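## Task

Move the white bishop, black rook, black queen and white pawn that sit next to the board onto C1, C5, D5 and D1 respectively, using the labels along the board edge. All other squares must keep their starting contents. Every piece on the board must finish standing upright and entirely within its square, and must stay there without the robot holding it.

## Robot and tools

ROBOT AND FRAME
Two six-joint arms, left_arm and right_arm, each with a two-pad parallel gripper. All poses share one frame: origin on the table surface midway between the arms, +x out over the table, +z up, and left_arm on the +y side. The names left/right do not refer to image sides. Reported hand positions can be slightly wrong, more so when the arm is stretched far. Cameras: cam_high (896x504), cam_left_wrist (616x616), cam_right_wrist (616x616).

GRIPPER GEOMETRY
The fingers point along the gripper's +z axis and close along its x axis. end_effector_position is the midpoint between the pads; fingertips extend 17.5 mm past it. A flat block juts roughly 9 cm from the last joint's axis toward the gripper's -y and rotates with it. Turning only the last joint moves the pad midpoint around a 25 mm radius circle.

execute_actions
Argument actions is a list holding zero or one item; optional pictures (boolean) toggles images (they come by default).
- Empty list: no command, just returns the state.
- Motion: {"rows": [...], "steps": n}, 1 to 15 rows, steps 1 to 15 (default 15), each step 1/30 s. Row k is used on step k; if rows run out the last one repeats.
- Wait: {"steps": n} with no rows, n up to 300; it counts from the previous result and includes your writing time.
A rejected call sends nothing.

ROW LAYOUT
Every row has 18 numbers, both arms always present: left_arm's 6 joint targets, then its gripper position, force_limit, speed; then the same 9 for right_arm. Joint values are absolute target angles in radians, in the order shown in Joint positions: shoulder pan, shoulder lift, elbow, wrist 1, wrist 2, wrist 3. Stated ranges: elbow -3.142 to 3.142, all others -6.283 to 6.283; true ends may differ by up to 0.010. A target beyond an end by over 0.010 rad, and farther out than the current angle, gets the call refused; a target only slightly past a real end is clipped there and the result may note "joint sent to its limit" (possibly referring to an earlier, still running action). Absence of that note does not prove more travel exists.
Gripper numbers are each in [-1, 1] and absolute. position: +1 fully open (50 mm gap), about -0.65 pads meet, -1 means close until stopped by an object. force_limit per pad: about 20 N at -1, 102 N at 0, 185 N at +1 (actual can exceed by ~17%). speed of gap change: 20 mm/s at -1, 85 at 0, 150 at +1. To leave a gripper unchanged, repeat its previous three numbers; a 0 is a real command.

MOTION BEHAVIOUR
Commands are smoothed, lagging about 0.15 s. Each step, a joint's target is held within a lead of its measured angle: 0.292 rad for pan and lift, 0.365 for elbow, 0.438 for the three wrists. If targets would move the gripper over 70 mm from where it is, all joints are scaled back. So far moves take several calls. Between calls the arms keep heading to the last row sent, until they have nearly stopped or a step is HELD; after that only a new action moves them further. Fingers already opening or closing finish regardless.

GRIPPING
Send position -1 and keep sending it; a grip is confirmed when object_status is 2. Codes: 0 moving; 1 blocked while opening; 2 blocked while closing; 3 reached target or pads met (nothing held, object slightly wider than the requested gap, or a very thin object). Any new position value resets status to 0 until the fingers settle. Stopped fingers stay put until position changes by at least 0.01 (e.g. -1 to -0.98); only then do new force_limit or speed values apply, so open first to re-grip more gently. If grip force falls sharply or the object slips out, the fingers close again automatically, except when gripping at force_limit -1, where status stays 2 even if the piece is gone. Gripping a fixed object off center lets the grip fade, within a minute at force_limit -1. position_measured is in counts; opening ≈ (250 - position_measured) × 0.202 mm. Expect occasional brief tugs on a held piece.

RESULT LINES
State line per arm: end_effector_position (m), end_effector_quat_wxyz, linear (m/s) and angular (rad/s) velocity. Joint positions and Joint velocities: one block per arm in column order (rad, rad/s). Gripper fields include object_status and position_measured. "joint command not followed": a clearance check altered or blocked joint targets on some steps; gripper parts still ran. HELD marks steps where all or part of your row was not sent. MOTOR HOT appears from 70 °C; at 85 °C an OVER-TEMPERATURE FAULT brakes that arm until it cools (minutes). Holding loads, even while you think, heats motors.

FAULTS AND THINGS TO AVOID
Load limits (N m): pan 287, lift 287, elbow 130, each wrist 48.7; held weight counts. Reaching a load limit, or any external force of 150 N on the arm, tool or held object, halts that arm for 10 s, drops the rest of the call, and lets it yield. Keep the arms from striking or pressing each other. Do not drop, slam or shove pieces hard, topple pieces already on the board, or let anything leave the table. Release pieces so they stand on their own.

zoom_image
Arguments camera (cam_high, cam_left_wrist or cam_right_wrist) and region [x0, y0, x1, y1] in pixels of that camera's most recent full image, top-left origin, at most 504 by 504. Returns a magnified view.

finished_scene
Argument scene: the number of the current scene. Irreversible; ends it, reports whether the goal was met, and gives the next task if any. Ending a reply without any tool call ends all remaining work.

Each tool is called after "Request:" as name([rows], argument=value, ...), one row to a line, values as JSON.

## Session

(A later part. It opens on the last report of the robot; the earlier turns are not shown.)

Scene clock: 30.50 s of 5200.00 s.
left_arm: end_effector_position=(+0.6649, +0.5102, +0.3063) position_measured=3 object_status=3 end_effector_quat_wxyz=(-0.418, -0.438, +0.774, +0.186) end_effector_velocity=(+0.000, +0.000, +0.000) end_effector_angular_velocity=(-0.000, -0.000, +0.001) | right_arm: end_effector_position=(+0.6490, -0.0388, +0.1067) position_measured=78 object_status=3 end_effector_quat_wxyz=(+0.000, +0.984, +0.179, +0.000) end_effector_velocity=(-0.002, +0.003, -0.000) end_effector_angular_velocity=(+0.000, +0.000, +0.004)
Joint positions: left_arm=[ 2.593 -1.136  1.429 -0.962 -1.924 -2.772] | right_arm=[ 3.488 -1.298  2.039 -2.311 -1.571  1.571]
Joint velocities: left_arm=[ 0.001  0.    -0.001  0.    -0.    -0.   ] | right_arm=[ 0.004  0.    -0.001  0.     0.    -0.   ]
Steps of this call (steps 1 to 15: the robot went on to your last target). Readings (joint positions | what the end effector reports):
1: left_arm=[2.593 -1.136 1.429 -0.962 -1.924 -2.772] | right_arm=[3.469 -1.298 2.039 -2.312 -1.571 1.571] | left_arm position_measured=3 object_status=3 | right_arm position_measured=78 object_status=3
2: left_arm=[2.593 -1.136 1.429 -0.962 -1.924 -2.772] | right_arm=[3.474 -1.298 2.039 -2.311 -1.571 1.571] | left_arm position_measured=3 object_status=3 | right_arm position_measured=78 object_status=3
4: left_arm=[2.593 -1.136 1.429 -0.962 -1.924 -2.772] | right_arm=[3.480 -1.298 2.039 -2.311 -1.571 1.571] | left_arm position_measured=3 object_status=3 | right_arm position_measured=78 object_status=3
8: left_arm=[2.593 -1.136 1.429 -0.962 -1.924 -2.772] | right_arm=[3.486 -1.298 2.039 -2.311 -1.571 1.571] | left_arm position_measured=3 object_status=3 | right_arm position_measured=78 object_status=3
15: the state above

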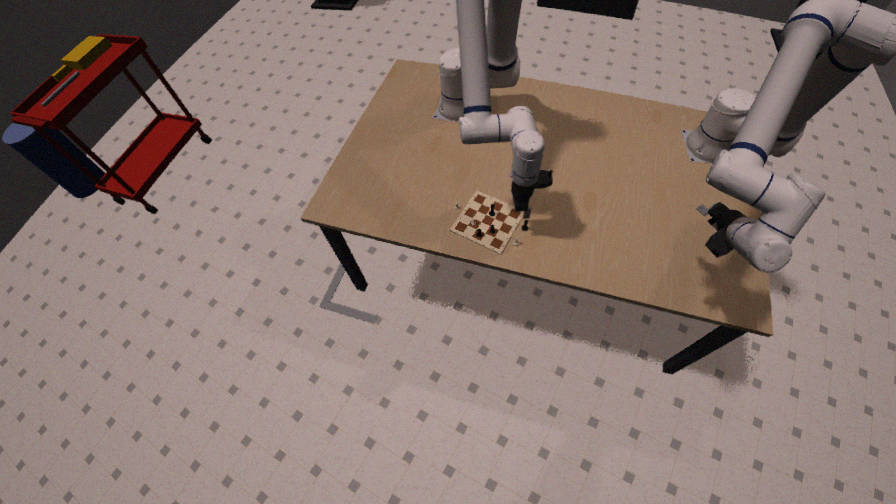

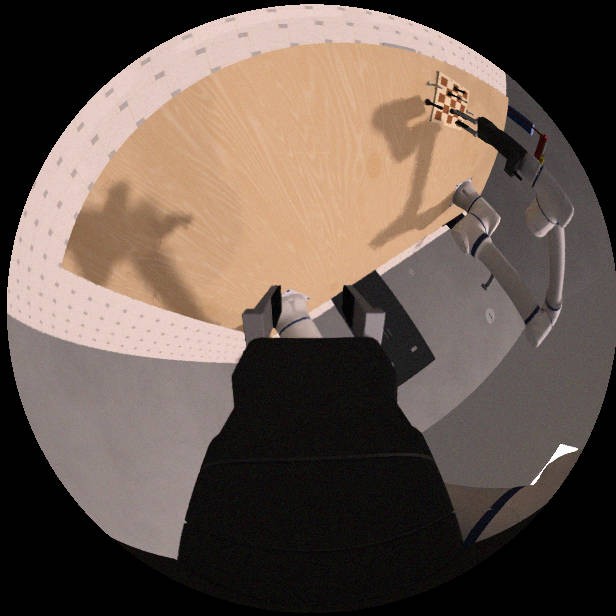

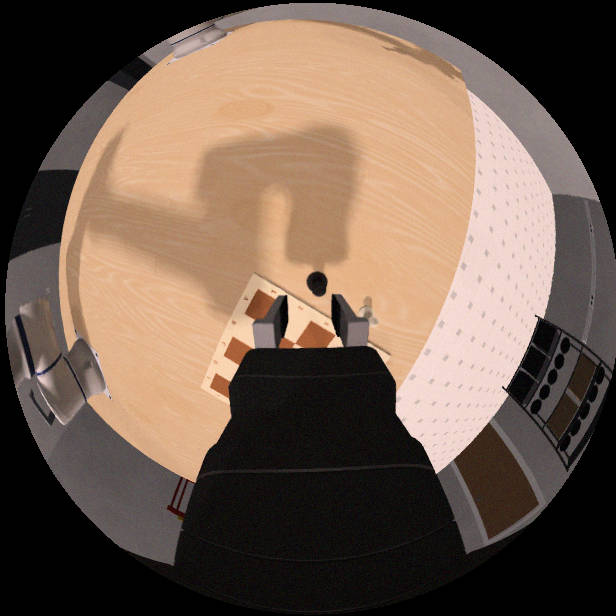

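Request:
execute_actions([
  {"rows":[[2.593,-1.136,1.429,-0.962,-1.924,-2.772,1,0,0,3.497,-1.2845,2.0175,-2.3038,-1.571,1.571,0.5,-0.5,0.3]],"steps":8},
], pictures=false)

Request:
execute_actions([
  {"rows":[[2.593,-1.136,1.429,-0.962,-1.924,-2.772,1,0,0,3.497,-1.2095,2.049,-2.4103,-1.571,1.571,0.5,-0.5,0.3]]},
], pictures=false)

Request:
execute_actions([
  {"rows":[[2.593,-1.136,1.429,-0.962,-1.924,-2.772,1,0,0,3.497,-1.2095,2.049,-2.4103,-1.571,1.571,-1,-0.5,0.3]]},
])

Request:
execute_actions([
  {"rows":[[2.593,-1.136,1.429,-0.962,-1.924,-2.772,1,0,0,3.497,-1.31,2.005,-2.2658,-1.571,1.571,-1,-0.5,0.3]]},
], pictures=false)

Request:
execute_actions([
  {"rows":[[2.593,-1.136,1.429,-0.962,-1.924,-2.772,1,0,0,3.199,-1.336,2.066,-2.3008,-1.571,1.571,-1,-0.5,0.3]]},
], pictures=false)

Request:
execute_actions([
  {"steps":20},
], pictures=false)

Request:
execute_actions([
  {"rows":[[2.593,-1.136,1.429,-0.962,-1.924,-2.772,1,0,0,3.199,-1.2535,2.103,-2.4203,-1.571,1.571,-1,-0.5,0.3]]},
])

Request:
zoom_image(camera="cam_right_wrist", region=[220,200,420,360])

Scene clock: 39.83 s of 5200.00 s.
left_arm: end_effector_position=(+0.6649, +0.5102, +0.3063) position_measured=3 object_status=3 end_effector_quat_wxyz=(-0.418, -0.438, +0.774, +0.186) end_effector_velocity=(-0.001, +0.001, -0.002) end_effector_angular_velocity=(+0.002, +0.005, +0.001) | right_arm: end_effector_position=(+0.6542, -0.0313, +0.1075) position_measured=78 object_status=3 end_effector_quat_wxyz=(+0.000, +0.983, +0.183, +0.000) end_effector_velocity=(+0.008, +0.012, +0.001) end_effector_angular_velocity=(+0.000, +0.001, +0.011)
Joint positions: left_arm=[ 2.593 -1.136  1.429 -0.962 -1.924 -2.772] | right_arm=[ 3.496 -1.287  2.021 -2.305 -1.571  1.571]
Joint velocities: left_arm=[ 0.001  0.002  0.002  0.001 -0.    -0.   ] | right_arm=[ 0.011  0.019 -0.028  0.01   0.001  0.   ]
Steps of this call (steps 1 to 15: the robot went on to your last target; steps 16 to 90: nothing new was sent; then 6.07 s passed at rest; steps 91 to 98: all 8 steps of this action). Readings (joint positions | what the end effector reports):
91: left_arm=[2.593 -1.136 1.429 -0.962 -1.924 -2.772] | right_arm=[3.489 -1.298 2.038 -2.311 -1.571 1.571] | left_arm position_measured=3 object_status=3 | right_arm position_measured=78 object_status=3
92: left_arm=[2.593 -1.136 1.429 -0.962 -1.924 -2.772] | right_arm=[3.490 -1.296 2.035 -2.310 -1.571 1.571] | left_arm position_measured=3 object_status=3 | right_arm position_measured=78 object_status=3
94: left_arm=[2.593 -1.136 1.429 -0.962 -1.924 -2.772] | right_arm=[3.493 -1.291 2.028 -2.308 -1.571 1.571] | left_arm position_measured=3 object_status=3 | right_arm position_measured=78 object_status=3
98: the state above

Scene clock: 40.33 s of 5200.00 s.
left_arm: end_effector_position=(+0.6649, +0.5102, +0.3063) position_measured=3 object_status=3 end_effector_quat_wxyz=(-0.418, -0.438, +0.774, +0.186) end_effector_velocity=(+0.000, -0.000, -0.001) end_effector_angular_velocity=(+0.001, +0.002, -0.001) | right_arm: end_effector_position=(+0.6560, -0.0296, +0.0517) position_measured=78 object_status=3 end_effector_quat_wxyz=(+0.000, +0.983, +0.183, +0.000) end_effector_velocity=(-0.001, -0.000, -0.012) end_effector_angular_velocity=(-0.001, -0.000, +0.001)
Joint positions: left_arm=[ 2.593 -1.136  1.429 -0.962 -1.924 -2.772] | right_arm=[ 3.497 -1.212  2.048 -2.407 -1.571  1.571]
Joint velocities: left_arm=[-0.     0.002  0.     0.     0.    -0.   ] | right_arm=[ 0.     0.016  0.007 -0.023 -0.001 -0.   ]
Steps of this call (steps 1 to 15: all 15 steps of this action). Readings (joint positions | what the end effector reports):
1: left_arm=[2.593 -1.136 1.429 -0.962 -1.924 -2.772] | right_arm=[3.496 -1.286 2.020 -2.305 -1.571 1.571] | left_arm position_measured=3 object_status=3 | right_arm position_measured=78 object_status=3
2: left_arm=[2.593 -1.136 1.429 -0.962 -1.924 -2.772] | right_arm=[3.496 -1.276 2.022 -2.320 -1.571 1.571] | left_arm position_measured=3 object_status=3 | right_arm position_measured=78 object_status=3
4: left_arm=[2.593 -1.136 1.429 -0.962 -1.924 -2.772] | right_arm=[3.497 -1.247 2.035 -2.357 -1.571 1.571] | left_arm position_measured=3 object_status=3 | right_arm position_measured=78 object_status=3
8: left_arm=[2.593 -1.136 1.429 -0.962 -1.924 -2.772] | right_arm=[3.497 -1.223 2.044 -2.392 -1.571 1.571] | left_arm position_measured=3 object_status=3 | right_arm position_measured=78 object_status=3
15: the state above

Scene clock: 40.83 s of 5200.00 s.
left_arm: end_effector_position=(+0.6649, +0.5102, +0.3063) position_measured=3 object_status=3 end_effector_quat_wxyz=(-0.418, -0.438, +0.774, +0.186) end_effector_velocity=(+0.000, +0.001, +0.001) end_effector_angular_velocity=(+0.000, -0.001, +0.002) | right_arm: end_effector_position=(+0.6560, -0.0296, +0.0501) position_measured=188 object_status=2 end_effector_quat_wxyz=(+0.000, +0.983, +0.183, +0.000) end_effector_velocity=(+0.001, +0.001, -0.000) end_effector_angular_velocity=(+0.001, -0.000, +0.000)
Joint positions: left_arm=[ 2.593 -1.136  1.429 -0.962 -1.924 -2.772] | right_arm=[ 3.497 -1.21   2.049 -2.41  -1.571  1.571]
Joint velocities: left_arm=[ 0.001 -0.001 -0.    -0.    -0.    -0.001] | right_arm=[ 0.     0.002 -0.002 -0.     0.    -0.   ]
Steps of this call (steps 1 to 15: all 15 steps of this action). Readings (joint positions | what the end effector reports):
1: left_arm=[2.593 -1.136 1.429 -0.962 -1.924 -2.772] | right_arm=[3.497 -1.211 2.048 -2.408 -1.571 1.571] | left_arm position_measured=3 object_status=3 | right_arm position_measured=82 object_status=0
2: left_arm=[2.593 -1.136 1.429 -0.962 -1.924 -2.772] | right_arm=[3.497 -1.211 2.048 -2.408 -1.571 1.571] | left_arm position_measured=3 object_status=3 | right_arm position_measured=99 object_status=0
4: left_arm=[2.593 -1.136 1.429 -0.962 -1.924 -2.772] | right_arm=[3.497 -1.210 2.049 -2.409 -1.571 1.571] | left_arm position_measured=3 object_status=3 | right_arm position_measured=134 object_status=0
8: left_arm=[2.593 -1.136 1.429 -0.962 -1.924 -2.772] | right_arm=[3.497 -1.210 2.049 -2.410 -1.571 1.571] | left_arm position_measured=3 object_status=3 | right_arm position_measured=188 object_status=0
15: the state above

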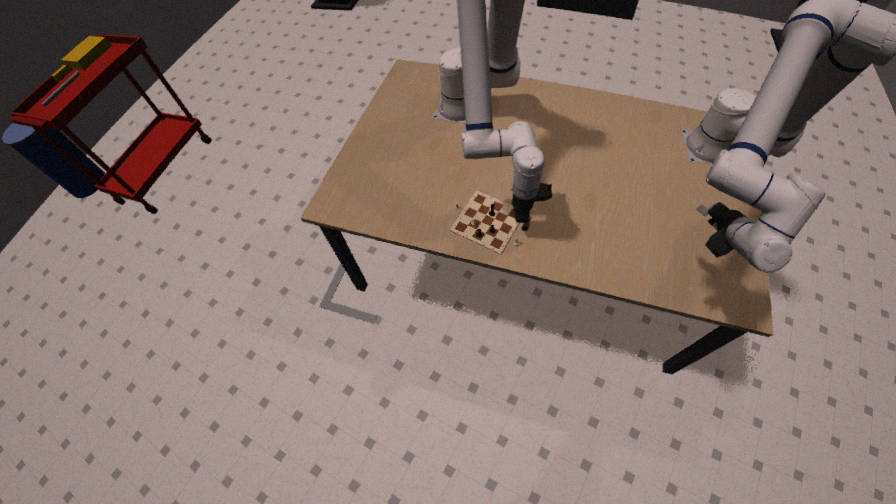

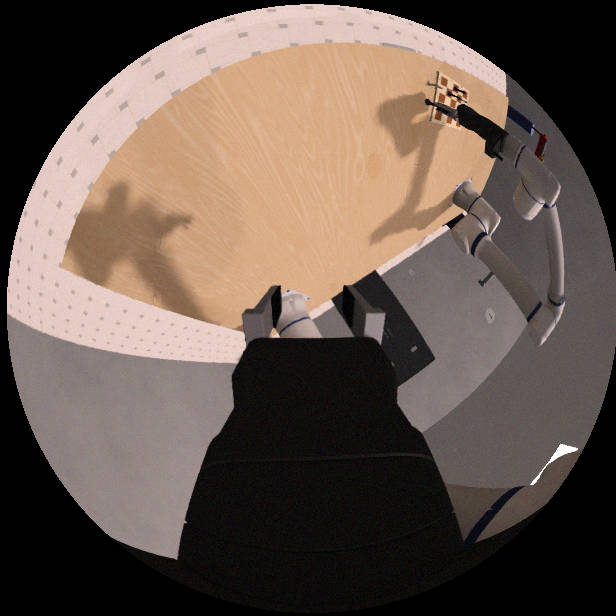

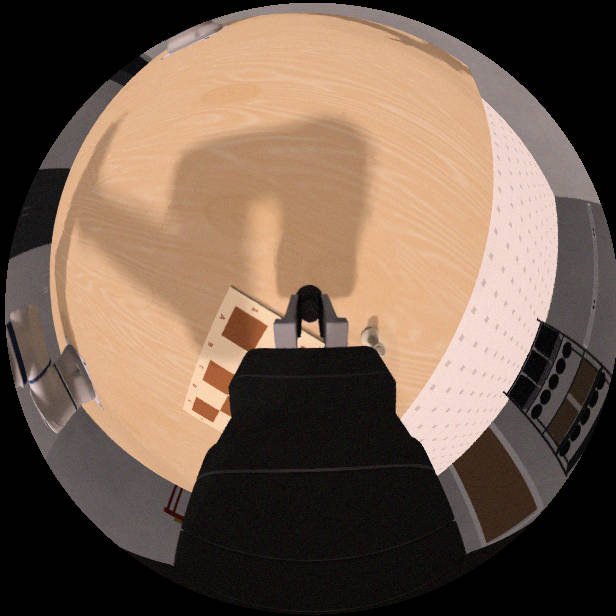

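Scene clock: 41.33 s of 5200.00 s.
left_arm: end_effector_position=(+0.6649, +0.5102, +0.3063) position_measured=3 object_status=3 end_effector_quat_wxyz=(-0.418, -0.438, +0.774, +0.186) end_effector_velocity=(-0.000, -0.000, -0.001) end_effector_angular_velocity=(+0.001, +0.001, +0.000) | right_arm: end_effector_position=(+0.6546, -0.0301, +0.1256) position_measured=188 object_status=2 end_effector_quat_wxyz=(+0.000, +0.983, +0.183, -0.000) end_effector_velocity=(-0.002, -0.001, +0.020) end_effector_angular_velocity=(-0.000, -0.001, +0.000)
Joint positions: left_arm=[ 2.593 -1.136  1.429 -0.962 -1.924 -2.772] | right_arm=[ 3.497 -1.307  2.006 -2.27  -1.571  1.571]
Joint velocities: left_arm=[-0.     0.     0.001  0.    -0.    -0.001] | right_arm=[ 0.    -0.026 -0.01   0.035 -0.    -0.   ]
Steps of this call (steps 1 to 15: all 15 steps of this action). Readings (joint positions | what the end effector reports):
1: left_arm=[2.593 -1.136 1.429 -0.962 -1.924 -2.772] | right_arm=[3.497 -1.210 2.049 -2.410 -1.571 1.571] | left_arm position_measured=3 object_status=3 | right_arm position_measured=188 object_status=2
2: left_arm=[2.593 -1.136 1.429 -0.962 -1.924 -2.772] | right_arm=[3.497 -1.219 2.046 -2.394 -1.571 1.571] | left_arm position_measured=3 object_status=3 | right_arm position_measured=188 object_status=2
4: left_arm=[2.593 -1.136 1.429 -0.962 -1.924 -2.772] | right_arm=[3.497 -1.254 2.029 -2.347 -1.571 1.571] | left_arm position_measured=3 object_status=3 | right_arm position_measured=188 object_status=2
8: left_arm=[2.593 -1.136 1.429 -0.962 -1.924 -2.772] | right_arm=[3.497 -1.290 2.014 -2.294 -1.571 1.571] | left_arm position_measured=3 object_status=3 | right_arm position_measured=188 object_status=2
15: the state above

Scene clock: 41.83 s of 5200.00 s.
left_arm: end_effector_position=(+0.6649, +0.5102, +0.3063) position_measured=3 object_status=3 end_effector_quat_wxyz=(-0.418, -0.438, +0.774, +0.186) end_effector_velocity=(+0.001, +0.000, -0.000) end_effector_angular_velocity=(+0.001, -0.001, +0.001) | right_arm: end_effector_position=(+0.7210, -0.1870, +0.1189) position_measured=188 object_status=2 end_effector_quat_wxyz=(+0.000, +0.998, +0.065, +0.000) end_effector_velocity=(+0.090, -0.308, -0.014) end_effector_angular_velocity=(-0.000, -0.001, -0.457)
Joint positions: left_arm=[ 2.593 -1.136  1.429 -0.962 -1.924 -2.772] | right_arm=[ 3.257 -1.33   2.054 -2.295 -1.571  1.571]
Joint velocities: left_arm=[ 0.001  0.    -0.001 -0.001  0.    -0.002] | right_arm=[-0.457 -0.042  0.09  -0.049 -0.    -0.   ]
Steps of this call (steps 1 to 15: all 15 steps of this action). Readings (joint positions | what the end effector reports):
1: left_arm=[2.593 -1.136 1.429 -0.962 -1.924 -2.772] | right_arm=[3.497 -1.307 2.006 -2.269 -1.571 1.571] | left_arm position_measured=3 object_status=3 | right_arm position_measured=188 object_status=2
2: left_arm=[2.593 -1.136 1.429 -0.962 -1.924 -2.772] | right_arm=[3.487 -1.309 2.008 -2.270 -1.571 1.571] | left_arm position_measured=3 object_status=3 | right_arm position_measured=188 object_status=2
4: left_arm=[2.593 -1.136 1.429 -0.962 -1.924 -2.772] | right_arm=[3.449 -1.312 2.015 -2.274 -1.571 1.571] | left_arm position_measured=3 object_status=3 | right_arm position_measured=188 object_status=2
8: left_arm=[2.593 -1.136 1.429 -0.962 -1.924 -2.772] | right_arm=[3.379 -1.319 2.030 -2.281 -1.571 1.571] | left_arm position_measured=3 object_status=3 | right_arm position_measured=188 object_status=2
15: the state above

Scene clock: 42.50 s of 5200.00 s.
left_arm: end_effector_position=(+0.6649, +0.5102, +0.3063) position_measured=3 object_status=3 end_effector_quat_wxyz=(-0.418, -0.438, +0.774, +0.186) end_effector_velocity=(-0.001, -0.001, -0.000) end_effector_angular_velocity=(+0.001, +0.002, -0.001) | right_arm: end_effector_position=(+0.7310, -0.2260, +0.1170) position_measured=188 object_status=2 end_effector_quat_wxyz=(+0.000, +0.999, +0.036, +0.000) end_effector_velocity=(+0.001, -0.002, +0.000) end_effector_angular_velocity=(-0.001, -0.001, -0.003)
Joint positions: left_arm=[ 2.593 -1.136  1.429 -0.962 -1.924 -2.772] | right_arm=[ 3.199 -1.336  2.066 -2.301 -1.571  1.571]
Joint velocities: left_arm=[-0.001  0.     0.001  0.001  0.    -0.   ] | right_arm=[-0.003  0.    -0.001 -0.    -0.001  0.   ]
Steps of this call (steps 1 to 20: the robot went on to your last target). Readings (joint positions | what the end effector reports):
1: left_arm=[2.593 -1.136 1.429 -0.962 -1.924 -2.772] | right_arm=[3.244 -1.332 2.057 -2.296 -1.571 1.571] | left_arm position_measured=3 object_status=3 | right_arm position_measured=188 object_status=2
2: left_arm=[2.593 -1.136 1.429 -0.962 -1.924 -2.772] | right_arm=[3.233 -1.333 2.059 -2.297 -1.571 1.571] | left_arm position_measured=3 object_status=3 | right_arm position_measured=188 object_status=2
4: left_arm=[2.593 -1.136 1.429 -0.962 -1.924 -2.772] | right_arm=[3.220 -1.334 2.062 -2.299 -1.571 1.571] | left_arm position_measured=3 object_status=3 | right_arm position_measured=188 object_status=2
8: left_arm=[2.593 -1.136 1.429 -0.962 -1.924 -2.772] | right_arm=[3.206 -1.335 2.065 -2.300 -1.571 1.571] | left_arm position_measured=3 object_status=3 | right_arm position_measured=188 object_status=2
20: the state above

Scene clock: 43.00 s of 5200.00 s.
left_arm: end_effector_position=(+0.6649, +0.5102, +0.3063) position_measured=3 object_status=3 end_effector_quat_wxyz=(-0.418, -0.438, +0.774, +0.186) end_effector_velocity=(+0.000, -0.001, +0.001) end_effector_angular_velocity=(-0.001, -0.003, -0.001) | right_arm: end_effector_position=(+0.7315, -0.2262, +0.0570) position_measured=188 object_status=2 end_effector_quat_wxyz=(+0.000, +0.999, +0.035, +0.000) end_effector_velocity=(-0.001, -0.000, -0.014) end_effector_angular_velocity=(-0.001, +0.001, -0.000)
Joint positions: left_arm=[ 2.593 -1.136  1.429 -0.962 -1.924 -2.772] | right_arm=[ 3.199 -1.256  2.102 -2.417 -1.571  1.571]
Joint velocities: left_arm=[-0.001 -0.001 -0.001 -0.001 -0.     0.   ] | right_arm=[-0.     0.019  0.008 -0.027 -0.001  0.   ]
Steps of this call (steps 1 to 15: all 15 steps of this action). Readings (joint positions | what the end effector reports):
1: left_arm=[2.593 -1.136 1.429 -0.962 -1.924 -2.772] | right_arm=[3.199 -1.336 2.066 -2.301 -1.571 1.571] | left_arm position_measured=3 object_status=3 | right_arm position_measured=188 object_status=2
2: left_arm=[2.593 -1.136 1.429 -0.962 -1.924 -2.772] | right_arm=[3.199 -1.326 2.070 -2.317 -1.571 1.571] | left_arm position_measured=3 object_status=3 | right_arm position_measured=188 object_status=2
4: left_arm=[2.593 -1.136 1.429 -0.962 -1.924 -2.772] | right_arm=[3.199 -1.295 2.085 -2.359 -1.571 1.571] | left_arm position_measured=3 object_status=3 | right_arm position_measured=188 object_status=2
8: left_arm=[2.593 -1.136 1.429 -0.962 -1.924 -2.772] | right_arm=[3.199 -1.268 2.096 -2.399 -1.571 1.571] | left_arm position_measured=3 object_status=3 | right_arm position_measured=188 object_status=2
15: the state above

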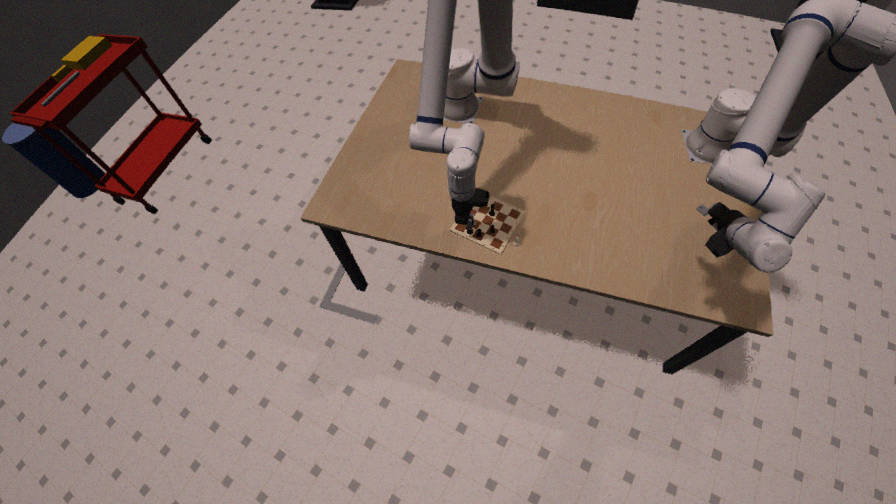

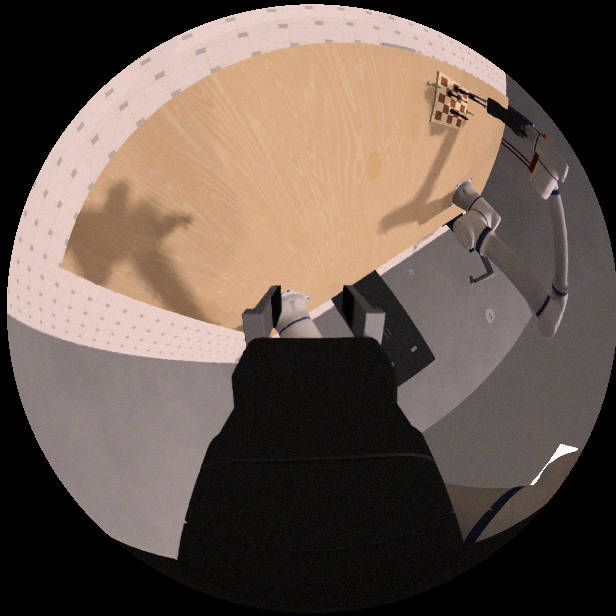

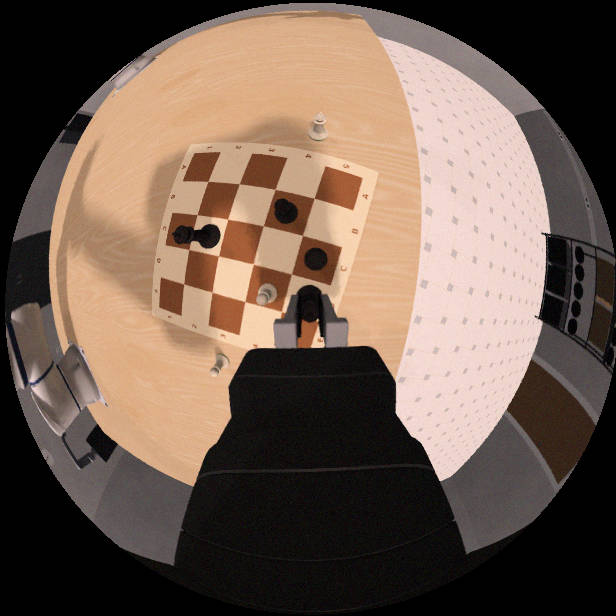

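Region (220, 200, 420, 360) of cam_right_wrist's 616x616 image, scaled by 2.520, with more detail than that image has; it fills the top 403 rows of this view, and the rest is white.

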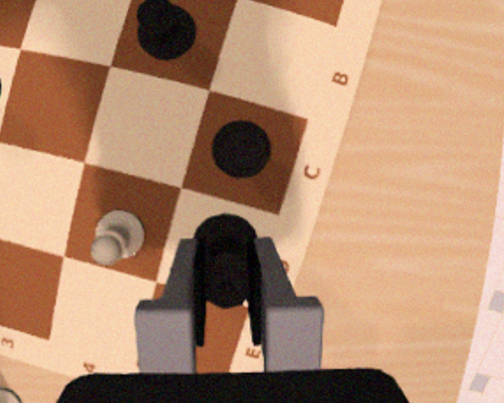

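Request:
execute_actions([
  {"rows":[[2.593,-1.136,1.429,-0.962,-1.924,-2.772,1,0,0,3.199,-1.2555,2.107,-2.4223,-1.571,1.571,-1,-0.5,0.3]]},
], pictures=false)

Request:
execute_actions([
  {"rows":[[2.593,-1.136,1.429,-0.962,-1.924,-2.772,1,0,0,3.199,-1.2555,2.107,-2.4223,-1.571,1.571,0.2,-0.5,-0.5]]},
], pictures=false)

Request:
execute_actions([
  {"rows":[[2.593,-1.136,1.429,-0.962,-1.924,-2.772,1,0,0,3.199,-1.3385,2.07,-2.3023,-1.571,1.571,0.2,-0.5,0.3]]},
])

Request:
execute_actions([
  {"rows":[[2.593,-1.136,1.429,-0.962,-1.924,-2.772,1,0,0,3.449,-1.2205,1.9245,-2.2748,-1.571,1.571,0.5,-0.5,0.3]]},
], pictures=false)

Request:
execute_actions([
  {"steps":20},
])

Scene clock: 49.43 s of 5200.00 s.
left_arm: end_effector_position=(+0.6649, +0.5102, +0.3063) position_measured=3 object_status=3 end_effector_quat_wxyz=(-0.418, -0.438, +0.774, +0.186) end_effector_velocity=(+0.000, -0.001, +0.002) end_effector_angular_velocity=(-0.000, -0.003, -0.001) | right_arm: end_effector_position=(+0.7294, -0.2264, +0.0548) position_measured=188 object_status=2 end_effector_quat_wxyz=(+0.000, +0.999, +0.035, +0.000) end_effector_velocity=(-0.001, -0.000, -0.001) end_effector_angular_velocity=(-0.000, +0.002, +0.001)
Joint positions: left_arm=[ 2.593 -1.136  1.429 -0.962 -1.924 -2.772] | right_arm=[ 3.199 -1.255  2.107 -2.422 -1.571  1.571]
Joint velocities: left_arm=[-0.001 -0.002 -0.002 -0.     0.    -0.001] | right_arm=[ 0.     0.     0.002  0.    -0.    -0.001]
Steps of this call (steps 1 to 15: the robot went on to your last target; steps 16 to 90: nothing new was sent; then 2.93 s passed at rest; steps 91 to 105: all 15 steps of this action). Readings (joint positions | what the end effector reports):
91: left_arm=[2.593 -1.136 1.429 -0.962 -1.924 -2.772] | right_arm=[3.199 -1.253 2.103 -2.420 -1.571 1.571] | left_arm position_measured=3 object_status=3 | right_arm position_measured=188 object_status=2
92: left_arm=[2.593 -1.136 1.429 -0.962 -1.924 -2.772] | right_arm=[3.199 -1.254 2.104 -2.420 -1.571 1.571] | left_arm position_measured=3 object_status=3 | right_arm position_measured=188 object_status=2
94: left_arm=[2.593 -1.136 1.429 -0.962 -1.924 -2.772] | right_arm=[3.199 -1.254 2.105 -2.421 -1.571 1.571] | left_arm position_measured=3 object_status=3 | right_arm position_measured=188 object_status=2
98: left_arm=[2.593 -1.136 1.429 -0.962 -1.924 -2.772] | right_arm=[3.199 -1.255 2.106 -2.422 -1.571 1.571] | left_arm position_measured=3 object_status=3 | right_arm position_measured=188 object_status=2
105: the state above

Scene clock: 49.93 s of 5200.00 s.
left_arm: end_effector_position=(+0.6649, +0.5102, +0.3063) position_measured=3 object_status=3 end_effector_quat_wxyz=(-0.418, -0.438, +0.774, +0.186) end_effector_velocity=(+0.000, +0.000, +0.000) end_effector_angular_velocity=(-0.000, -0.001, +0.001) | right_arm: end_effector_position=(+0.7294, -0.2264, +0.0548) position_measured=123 object_status=3 end_effector_quat_wxyz=(+0.000, +0.999, +0.035, -0.000) end_effector_velocity=(+0.000, +0.000, +0.001) end_effector_angular_velocity=(+0.001, -0.001, -0.000)
Joint positions: left_arm=[ 2.593 -1.136  1.429 -0.962 -1.924 -2.772] | right_arm=[ 3.199 -1.255  2.107 -2.422 -1.571  1.571]
Joint velocities: left_arm=[ 0.    -0.    -0.001 -0.    -0.    -0.   ] | right_arm=[ 0.    -0.001 -0.     0.     0.001  0.   ]
Steps of this call (steps 1 to 15: all 15 steps of this action). Readings (joint positions | what the end effector reports):
1: left_arm=[2.593 -1.136 1.429 -0.962 -1.924 -2.772] | right_arm=[3.199 -1.255 2.107 -2.422 -1.571 1.571] | left_arm position_measured=3 object_status=3 | right_arm position_measured=186 object_status=0
2: left_arm=[2.593 -1.136 1.429 -0.962 -1.924 -2.772] | right_arm=[3.199 -1.255 2.107 -2.422 -1.571 1.571] | left_arm position_measured=3 object_status=3 | right_arm position_measured=177 object_status=0
4: left_arm=[2.593 -1.136 1.429 -0.962 -1.924 -2.772] | right_arm=[3.199 -1.255 2.108 -2.422 -1.571 1.571] | left_arm position_measured=3 object_status=3 | right_arm position_measured=160 object_status=0
8: left_arm=[2.593 -1.136 1.429 -0.962 -1.924 -2.772] | right_arm=[3.199 -1.255 2.107 -2.422 -1.571 1.571] | left_arm position_measured=3 object_status=3 | right_arm position_measured=126 object_status=0
15: the state above

Scene clock: 50.43 s of 5200.00 s.
left_arm: end_effector_position=(+0.6649, +0.5102, +0.3063) position_measured=3 object_status=3 end_effector_quat_wxyz=(-0.418, -0.438, +0.774, +0.186) end_effector_velocity=(-0.000, -0.001, +0.000) end_effector_angular_velocity=(+0.000, -0.001, -0.002) | right_arm: end_effector_position=(+0.7291, -0.2264, +0.1149) position_measured=123 object_status=3 end_effector_quat_wxyz=(+0.000, +0.999, +0.035, -0.000) end_effector_velocity=(-0.002, -0.000, +0.013) end_effector_angular_velocity=(-0.001, +0.001, -0.001)
Joint positions: left_arm=[ 2.593 -1.136  1.429 -0.962 -1.924 -2.772] | right_arm=[ 3.199 -1.336  2.071 -2.306 -1.571  1.571]
Joint velocities: left_arm=[-0.002 -0.    -0.    -0.     0.    -0.   ] | right_arm=[ 0.    -0.019 -0.007  0.027 -0.001  0.001]
Steps of this call (steps 1 to 15: all 15 steps of this action). Readings (joint positions | what the end effector reports):
1: left_arm=[2.593 -1.136 1.429 -0.962 -1.924 -2.772] | right_arm=[3.199 -1.256 2.107 -2.422 -1.571 1.571] | left_arm position_measured=3 object_status=3 | right_arm position_measured=123 object_status=3
2: left_arm=[2.593 -1.136 1.429 -0.962 -1.924 -2.772] | right_arm=[3.199 -1.265 2.103 -2.406 -1.571 1.571] | left_arm position_measured=3 object_status=3 | right_arm position_measured=123 object_status=3
4: left_arm=[2.593 -1.136 1.429 -0.962 -1.924 -2.772] | right_arm=[3.199 -1.297 2.088 -2.364 -1.571 1.571] | left_arm position_measured=3 object_status=3 | right_arm position_measured=123 object_status=3
8: left_arm=[2.593 -1.136 1.429 -0.962 -1.924 -2.772] | right_arm=[3.199 -1.324 2.077 -2.324 -1.571 1.571] | left_arm position_measured=3 object_status=3 | right_arm position_measured=123 object_status=3
15: the state above

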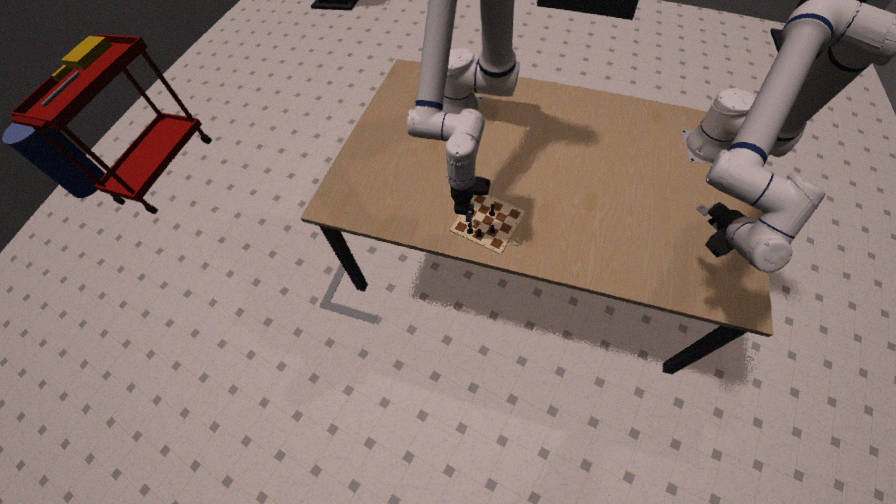

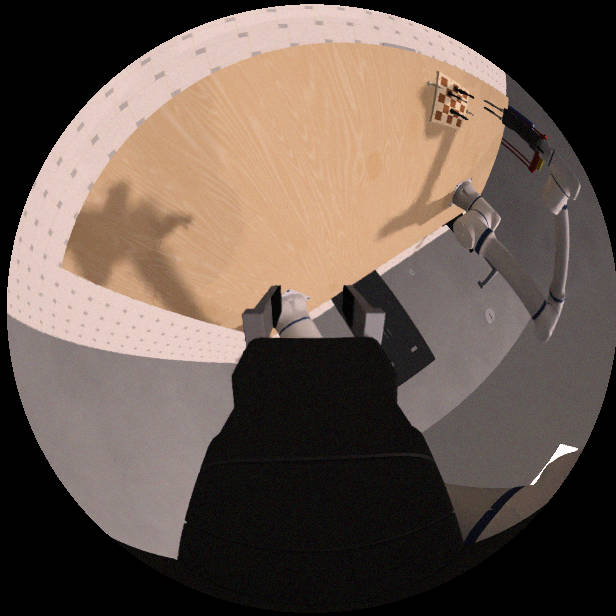

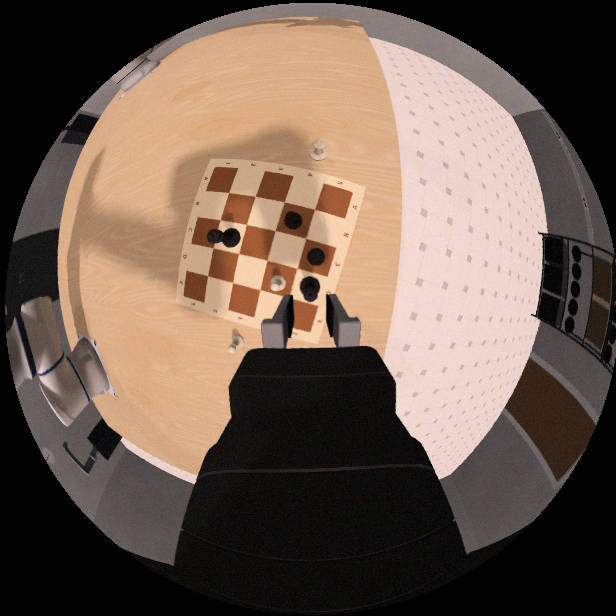

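Scene clock: 50.93 s of 5200.00 s.
left_arm: end_effector_position=(+0.6649, +0.5102, +0.3063) position_measured=3 object_status=3 end_effector_quat_wxyz=(-0.418, -0.438, +0.774, +0.186) end_effector_velocity=(-0.001, -0.001, -0.001) end_effector_angular_velocity=(+0.001, +0.001, -0.002) | right_arm: end_effector_position=(+0.7256, -0.0670, +0.1091) position_measured=78 object_status=3 end_effector_quat_wxyz=(+0.000, +0.989, +0.145, +0.000) end_effector_velocity=(-0.025, +0.179, -0.010) end_effector_angular_velocity=(-0.001, -0.001, +0.237)
Joint positions: left_arm=[ 2.593 -1.136  1.429 -0.962 -1.924 -2.772] | right_arm=[ 3.418 -1.235  1.943 -2.279 -1.571  1.571]
Joint velocities: left_arm=[-0.002 -0.     0.001 -0.     0.    -0.001] | right_arm=[ 0.237  0.111 -0.14   0.029 -0.002  0.   ]
Steps of this call (steps 1 to 15: all 15 steps of this action). Readings (joint positions | what the end effector reports):
1: left_arm=[2.593 -1.136 1.429 -0.962 -1.924 -2.772] | right_arm=[3.199 -1.336 2.071 -2.305 -1.571 1.571] | left_arm position_measured=3 object_status=3 | right_arm position_measured=118 object_status=0
2: left_arm=[2.593 -1.136 1.429 -0.962 -1.924 -2.772] | right_arm=[3.209 -1.332 2.064 -2.303 -1.571 1.571] | left_arm position_measured=3 object_status=3 | right_arm position_measured=101 object_status=0
4: left_arm=[2.593 -1.136 1.429 -0.962 -1.924 -2.772] | right_arm=[3.247 -1.315 2.042 -2.299 -1.571 1.571] | left_arm position_measured=3 object_status=3 | right_arm position_measured=78 object_status=0
8: left_arm=[2.593 -1.136 1.429 -0.962 -1.924 -2.772] | right_arm=[3.315 -1.283 2.003 -2.291 -1.571 1.571] | left_arm position_measured=3 object_status=3 | right_arm position_measured=78 object_status=0
15: the state above

Scene clock: 51.60 s of 5200.00 s.
left_arm: end_effector_position=(+0.6649, +0.5102, +0.3063) position_measured=3 object_status=3 end_effector_quat_wxyz=(-0.418, -0.438, +0.774, +0.186) end_effector_velocity=(+0.000, +0.001, +0.000) end_effector_angular_velocity=(-0.001, -0.001, -0.000) | right_arm: end_effector_position=(+0.7219, -0.0438, +0.1078) position_measured=78 object_status=3 end_effector_quat_wxyz=(+0.000, +0.987, +0.160, +0.000) end_effector_velocity=(-0.000, +0.001, +0.001) end_effector_angular_velocity=(+0.000, -0.001, +0.002)
Joint positions: left_arm=[ 2.593 -1.136  1.429 -0.962 -1.924 -2.772] | right_arm=[ 3.449 -1.221  1.925 -2.275 -1.571  1.571]
Joint velocities: left_arm=[ 0.001 -0.    -0.    -0.     0.001  0.001] | right_arm=[ 0.001 -0.    -0.001  0.     0.    -0.   ]
Steps of this call (steps 1 to 20: the robot went on to your last target). Readings (joint positions | what the end effector reports):
1: left_arm=[2.593 -1.136 1.429 -0.962 -1.924 -2.772] | right_arm=[3.425 -1.232 1.939 -2.278 -1.571 1.571] | left_arm position_measured=3 object_status=3 | right_arm position_measured=78 object_status=3
2: left_arm=[2.593 -1.136 1.429 -0.962 -1.924 -2.772] | right_arm=[3.431 -1.229 1.935 -2.277 -1.571 1.571] | left_arm position_measured=3 object_status=3 | right_arm position_measured=78 object_status=3
4: left_arm=[2.593 -1.136 1.429 -0.962 -1.924 -2.772] | right_arm=[3.438 -1.226 1.931 -2.276 -1.571 1.571] | left_arm position_measured=3 object_status=3 | right_arm position_measured=78 object_status=3
8: left_arm=[2.593 -1.136 1.429 -0.962 -1.924 -2.772] | right_arm=[3.445 -1.222 1.927 -2.275 -1.571 1.571] | left_arm position_measured=3 object_status=3 | right_arm position_measured=78 object_status=3
20: the state above

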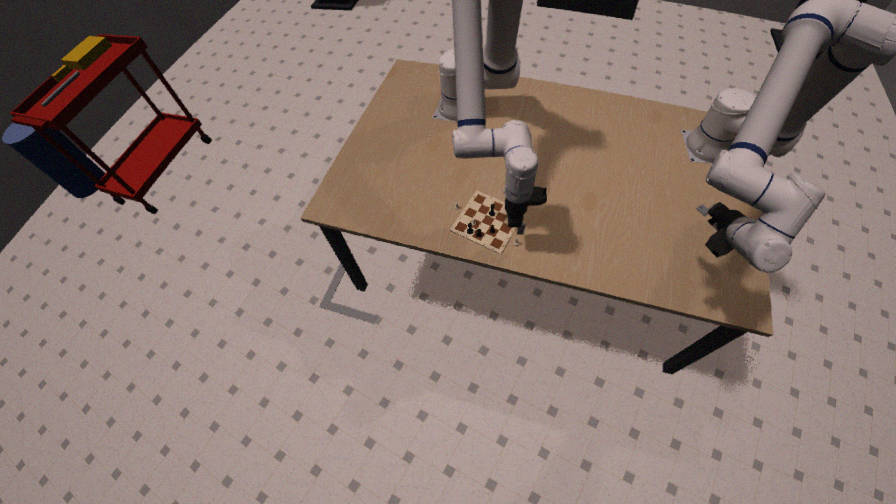

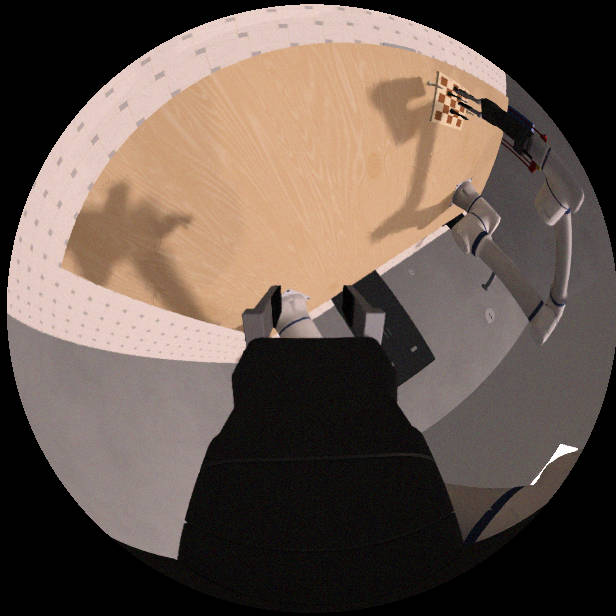

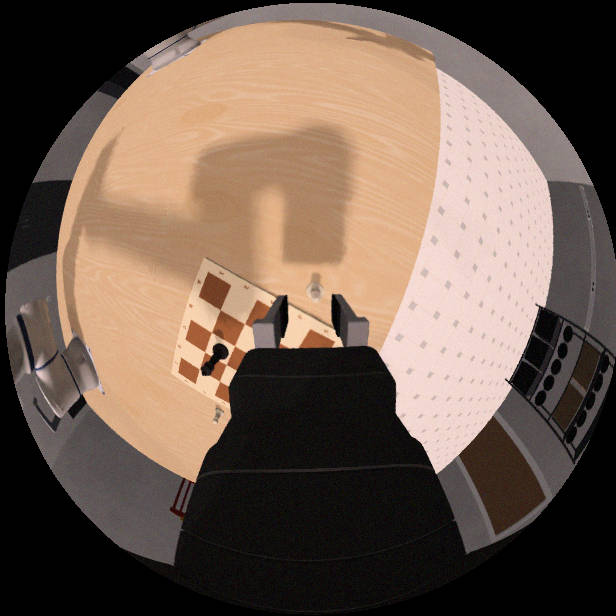

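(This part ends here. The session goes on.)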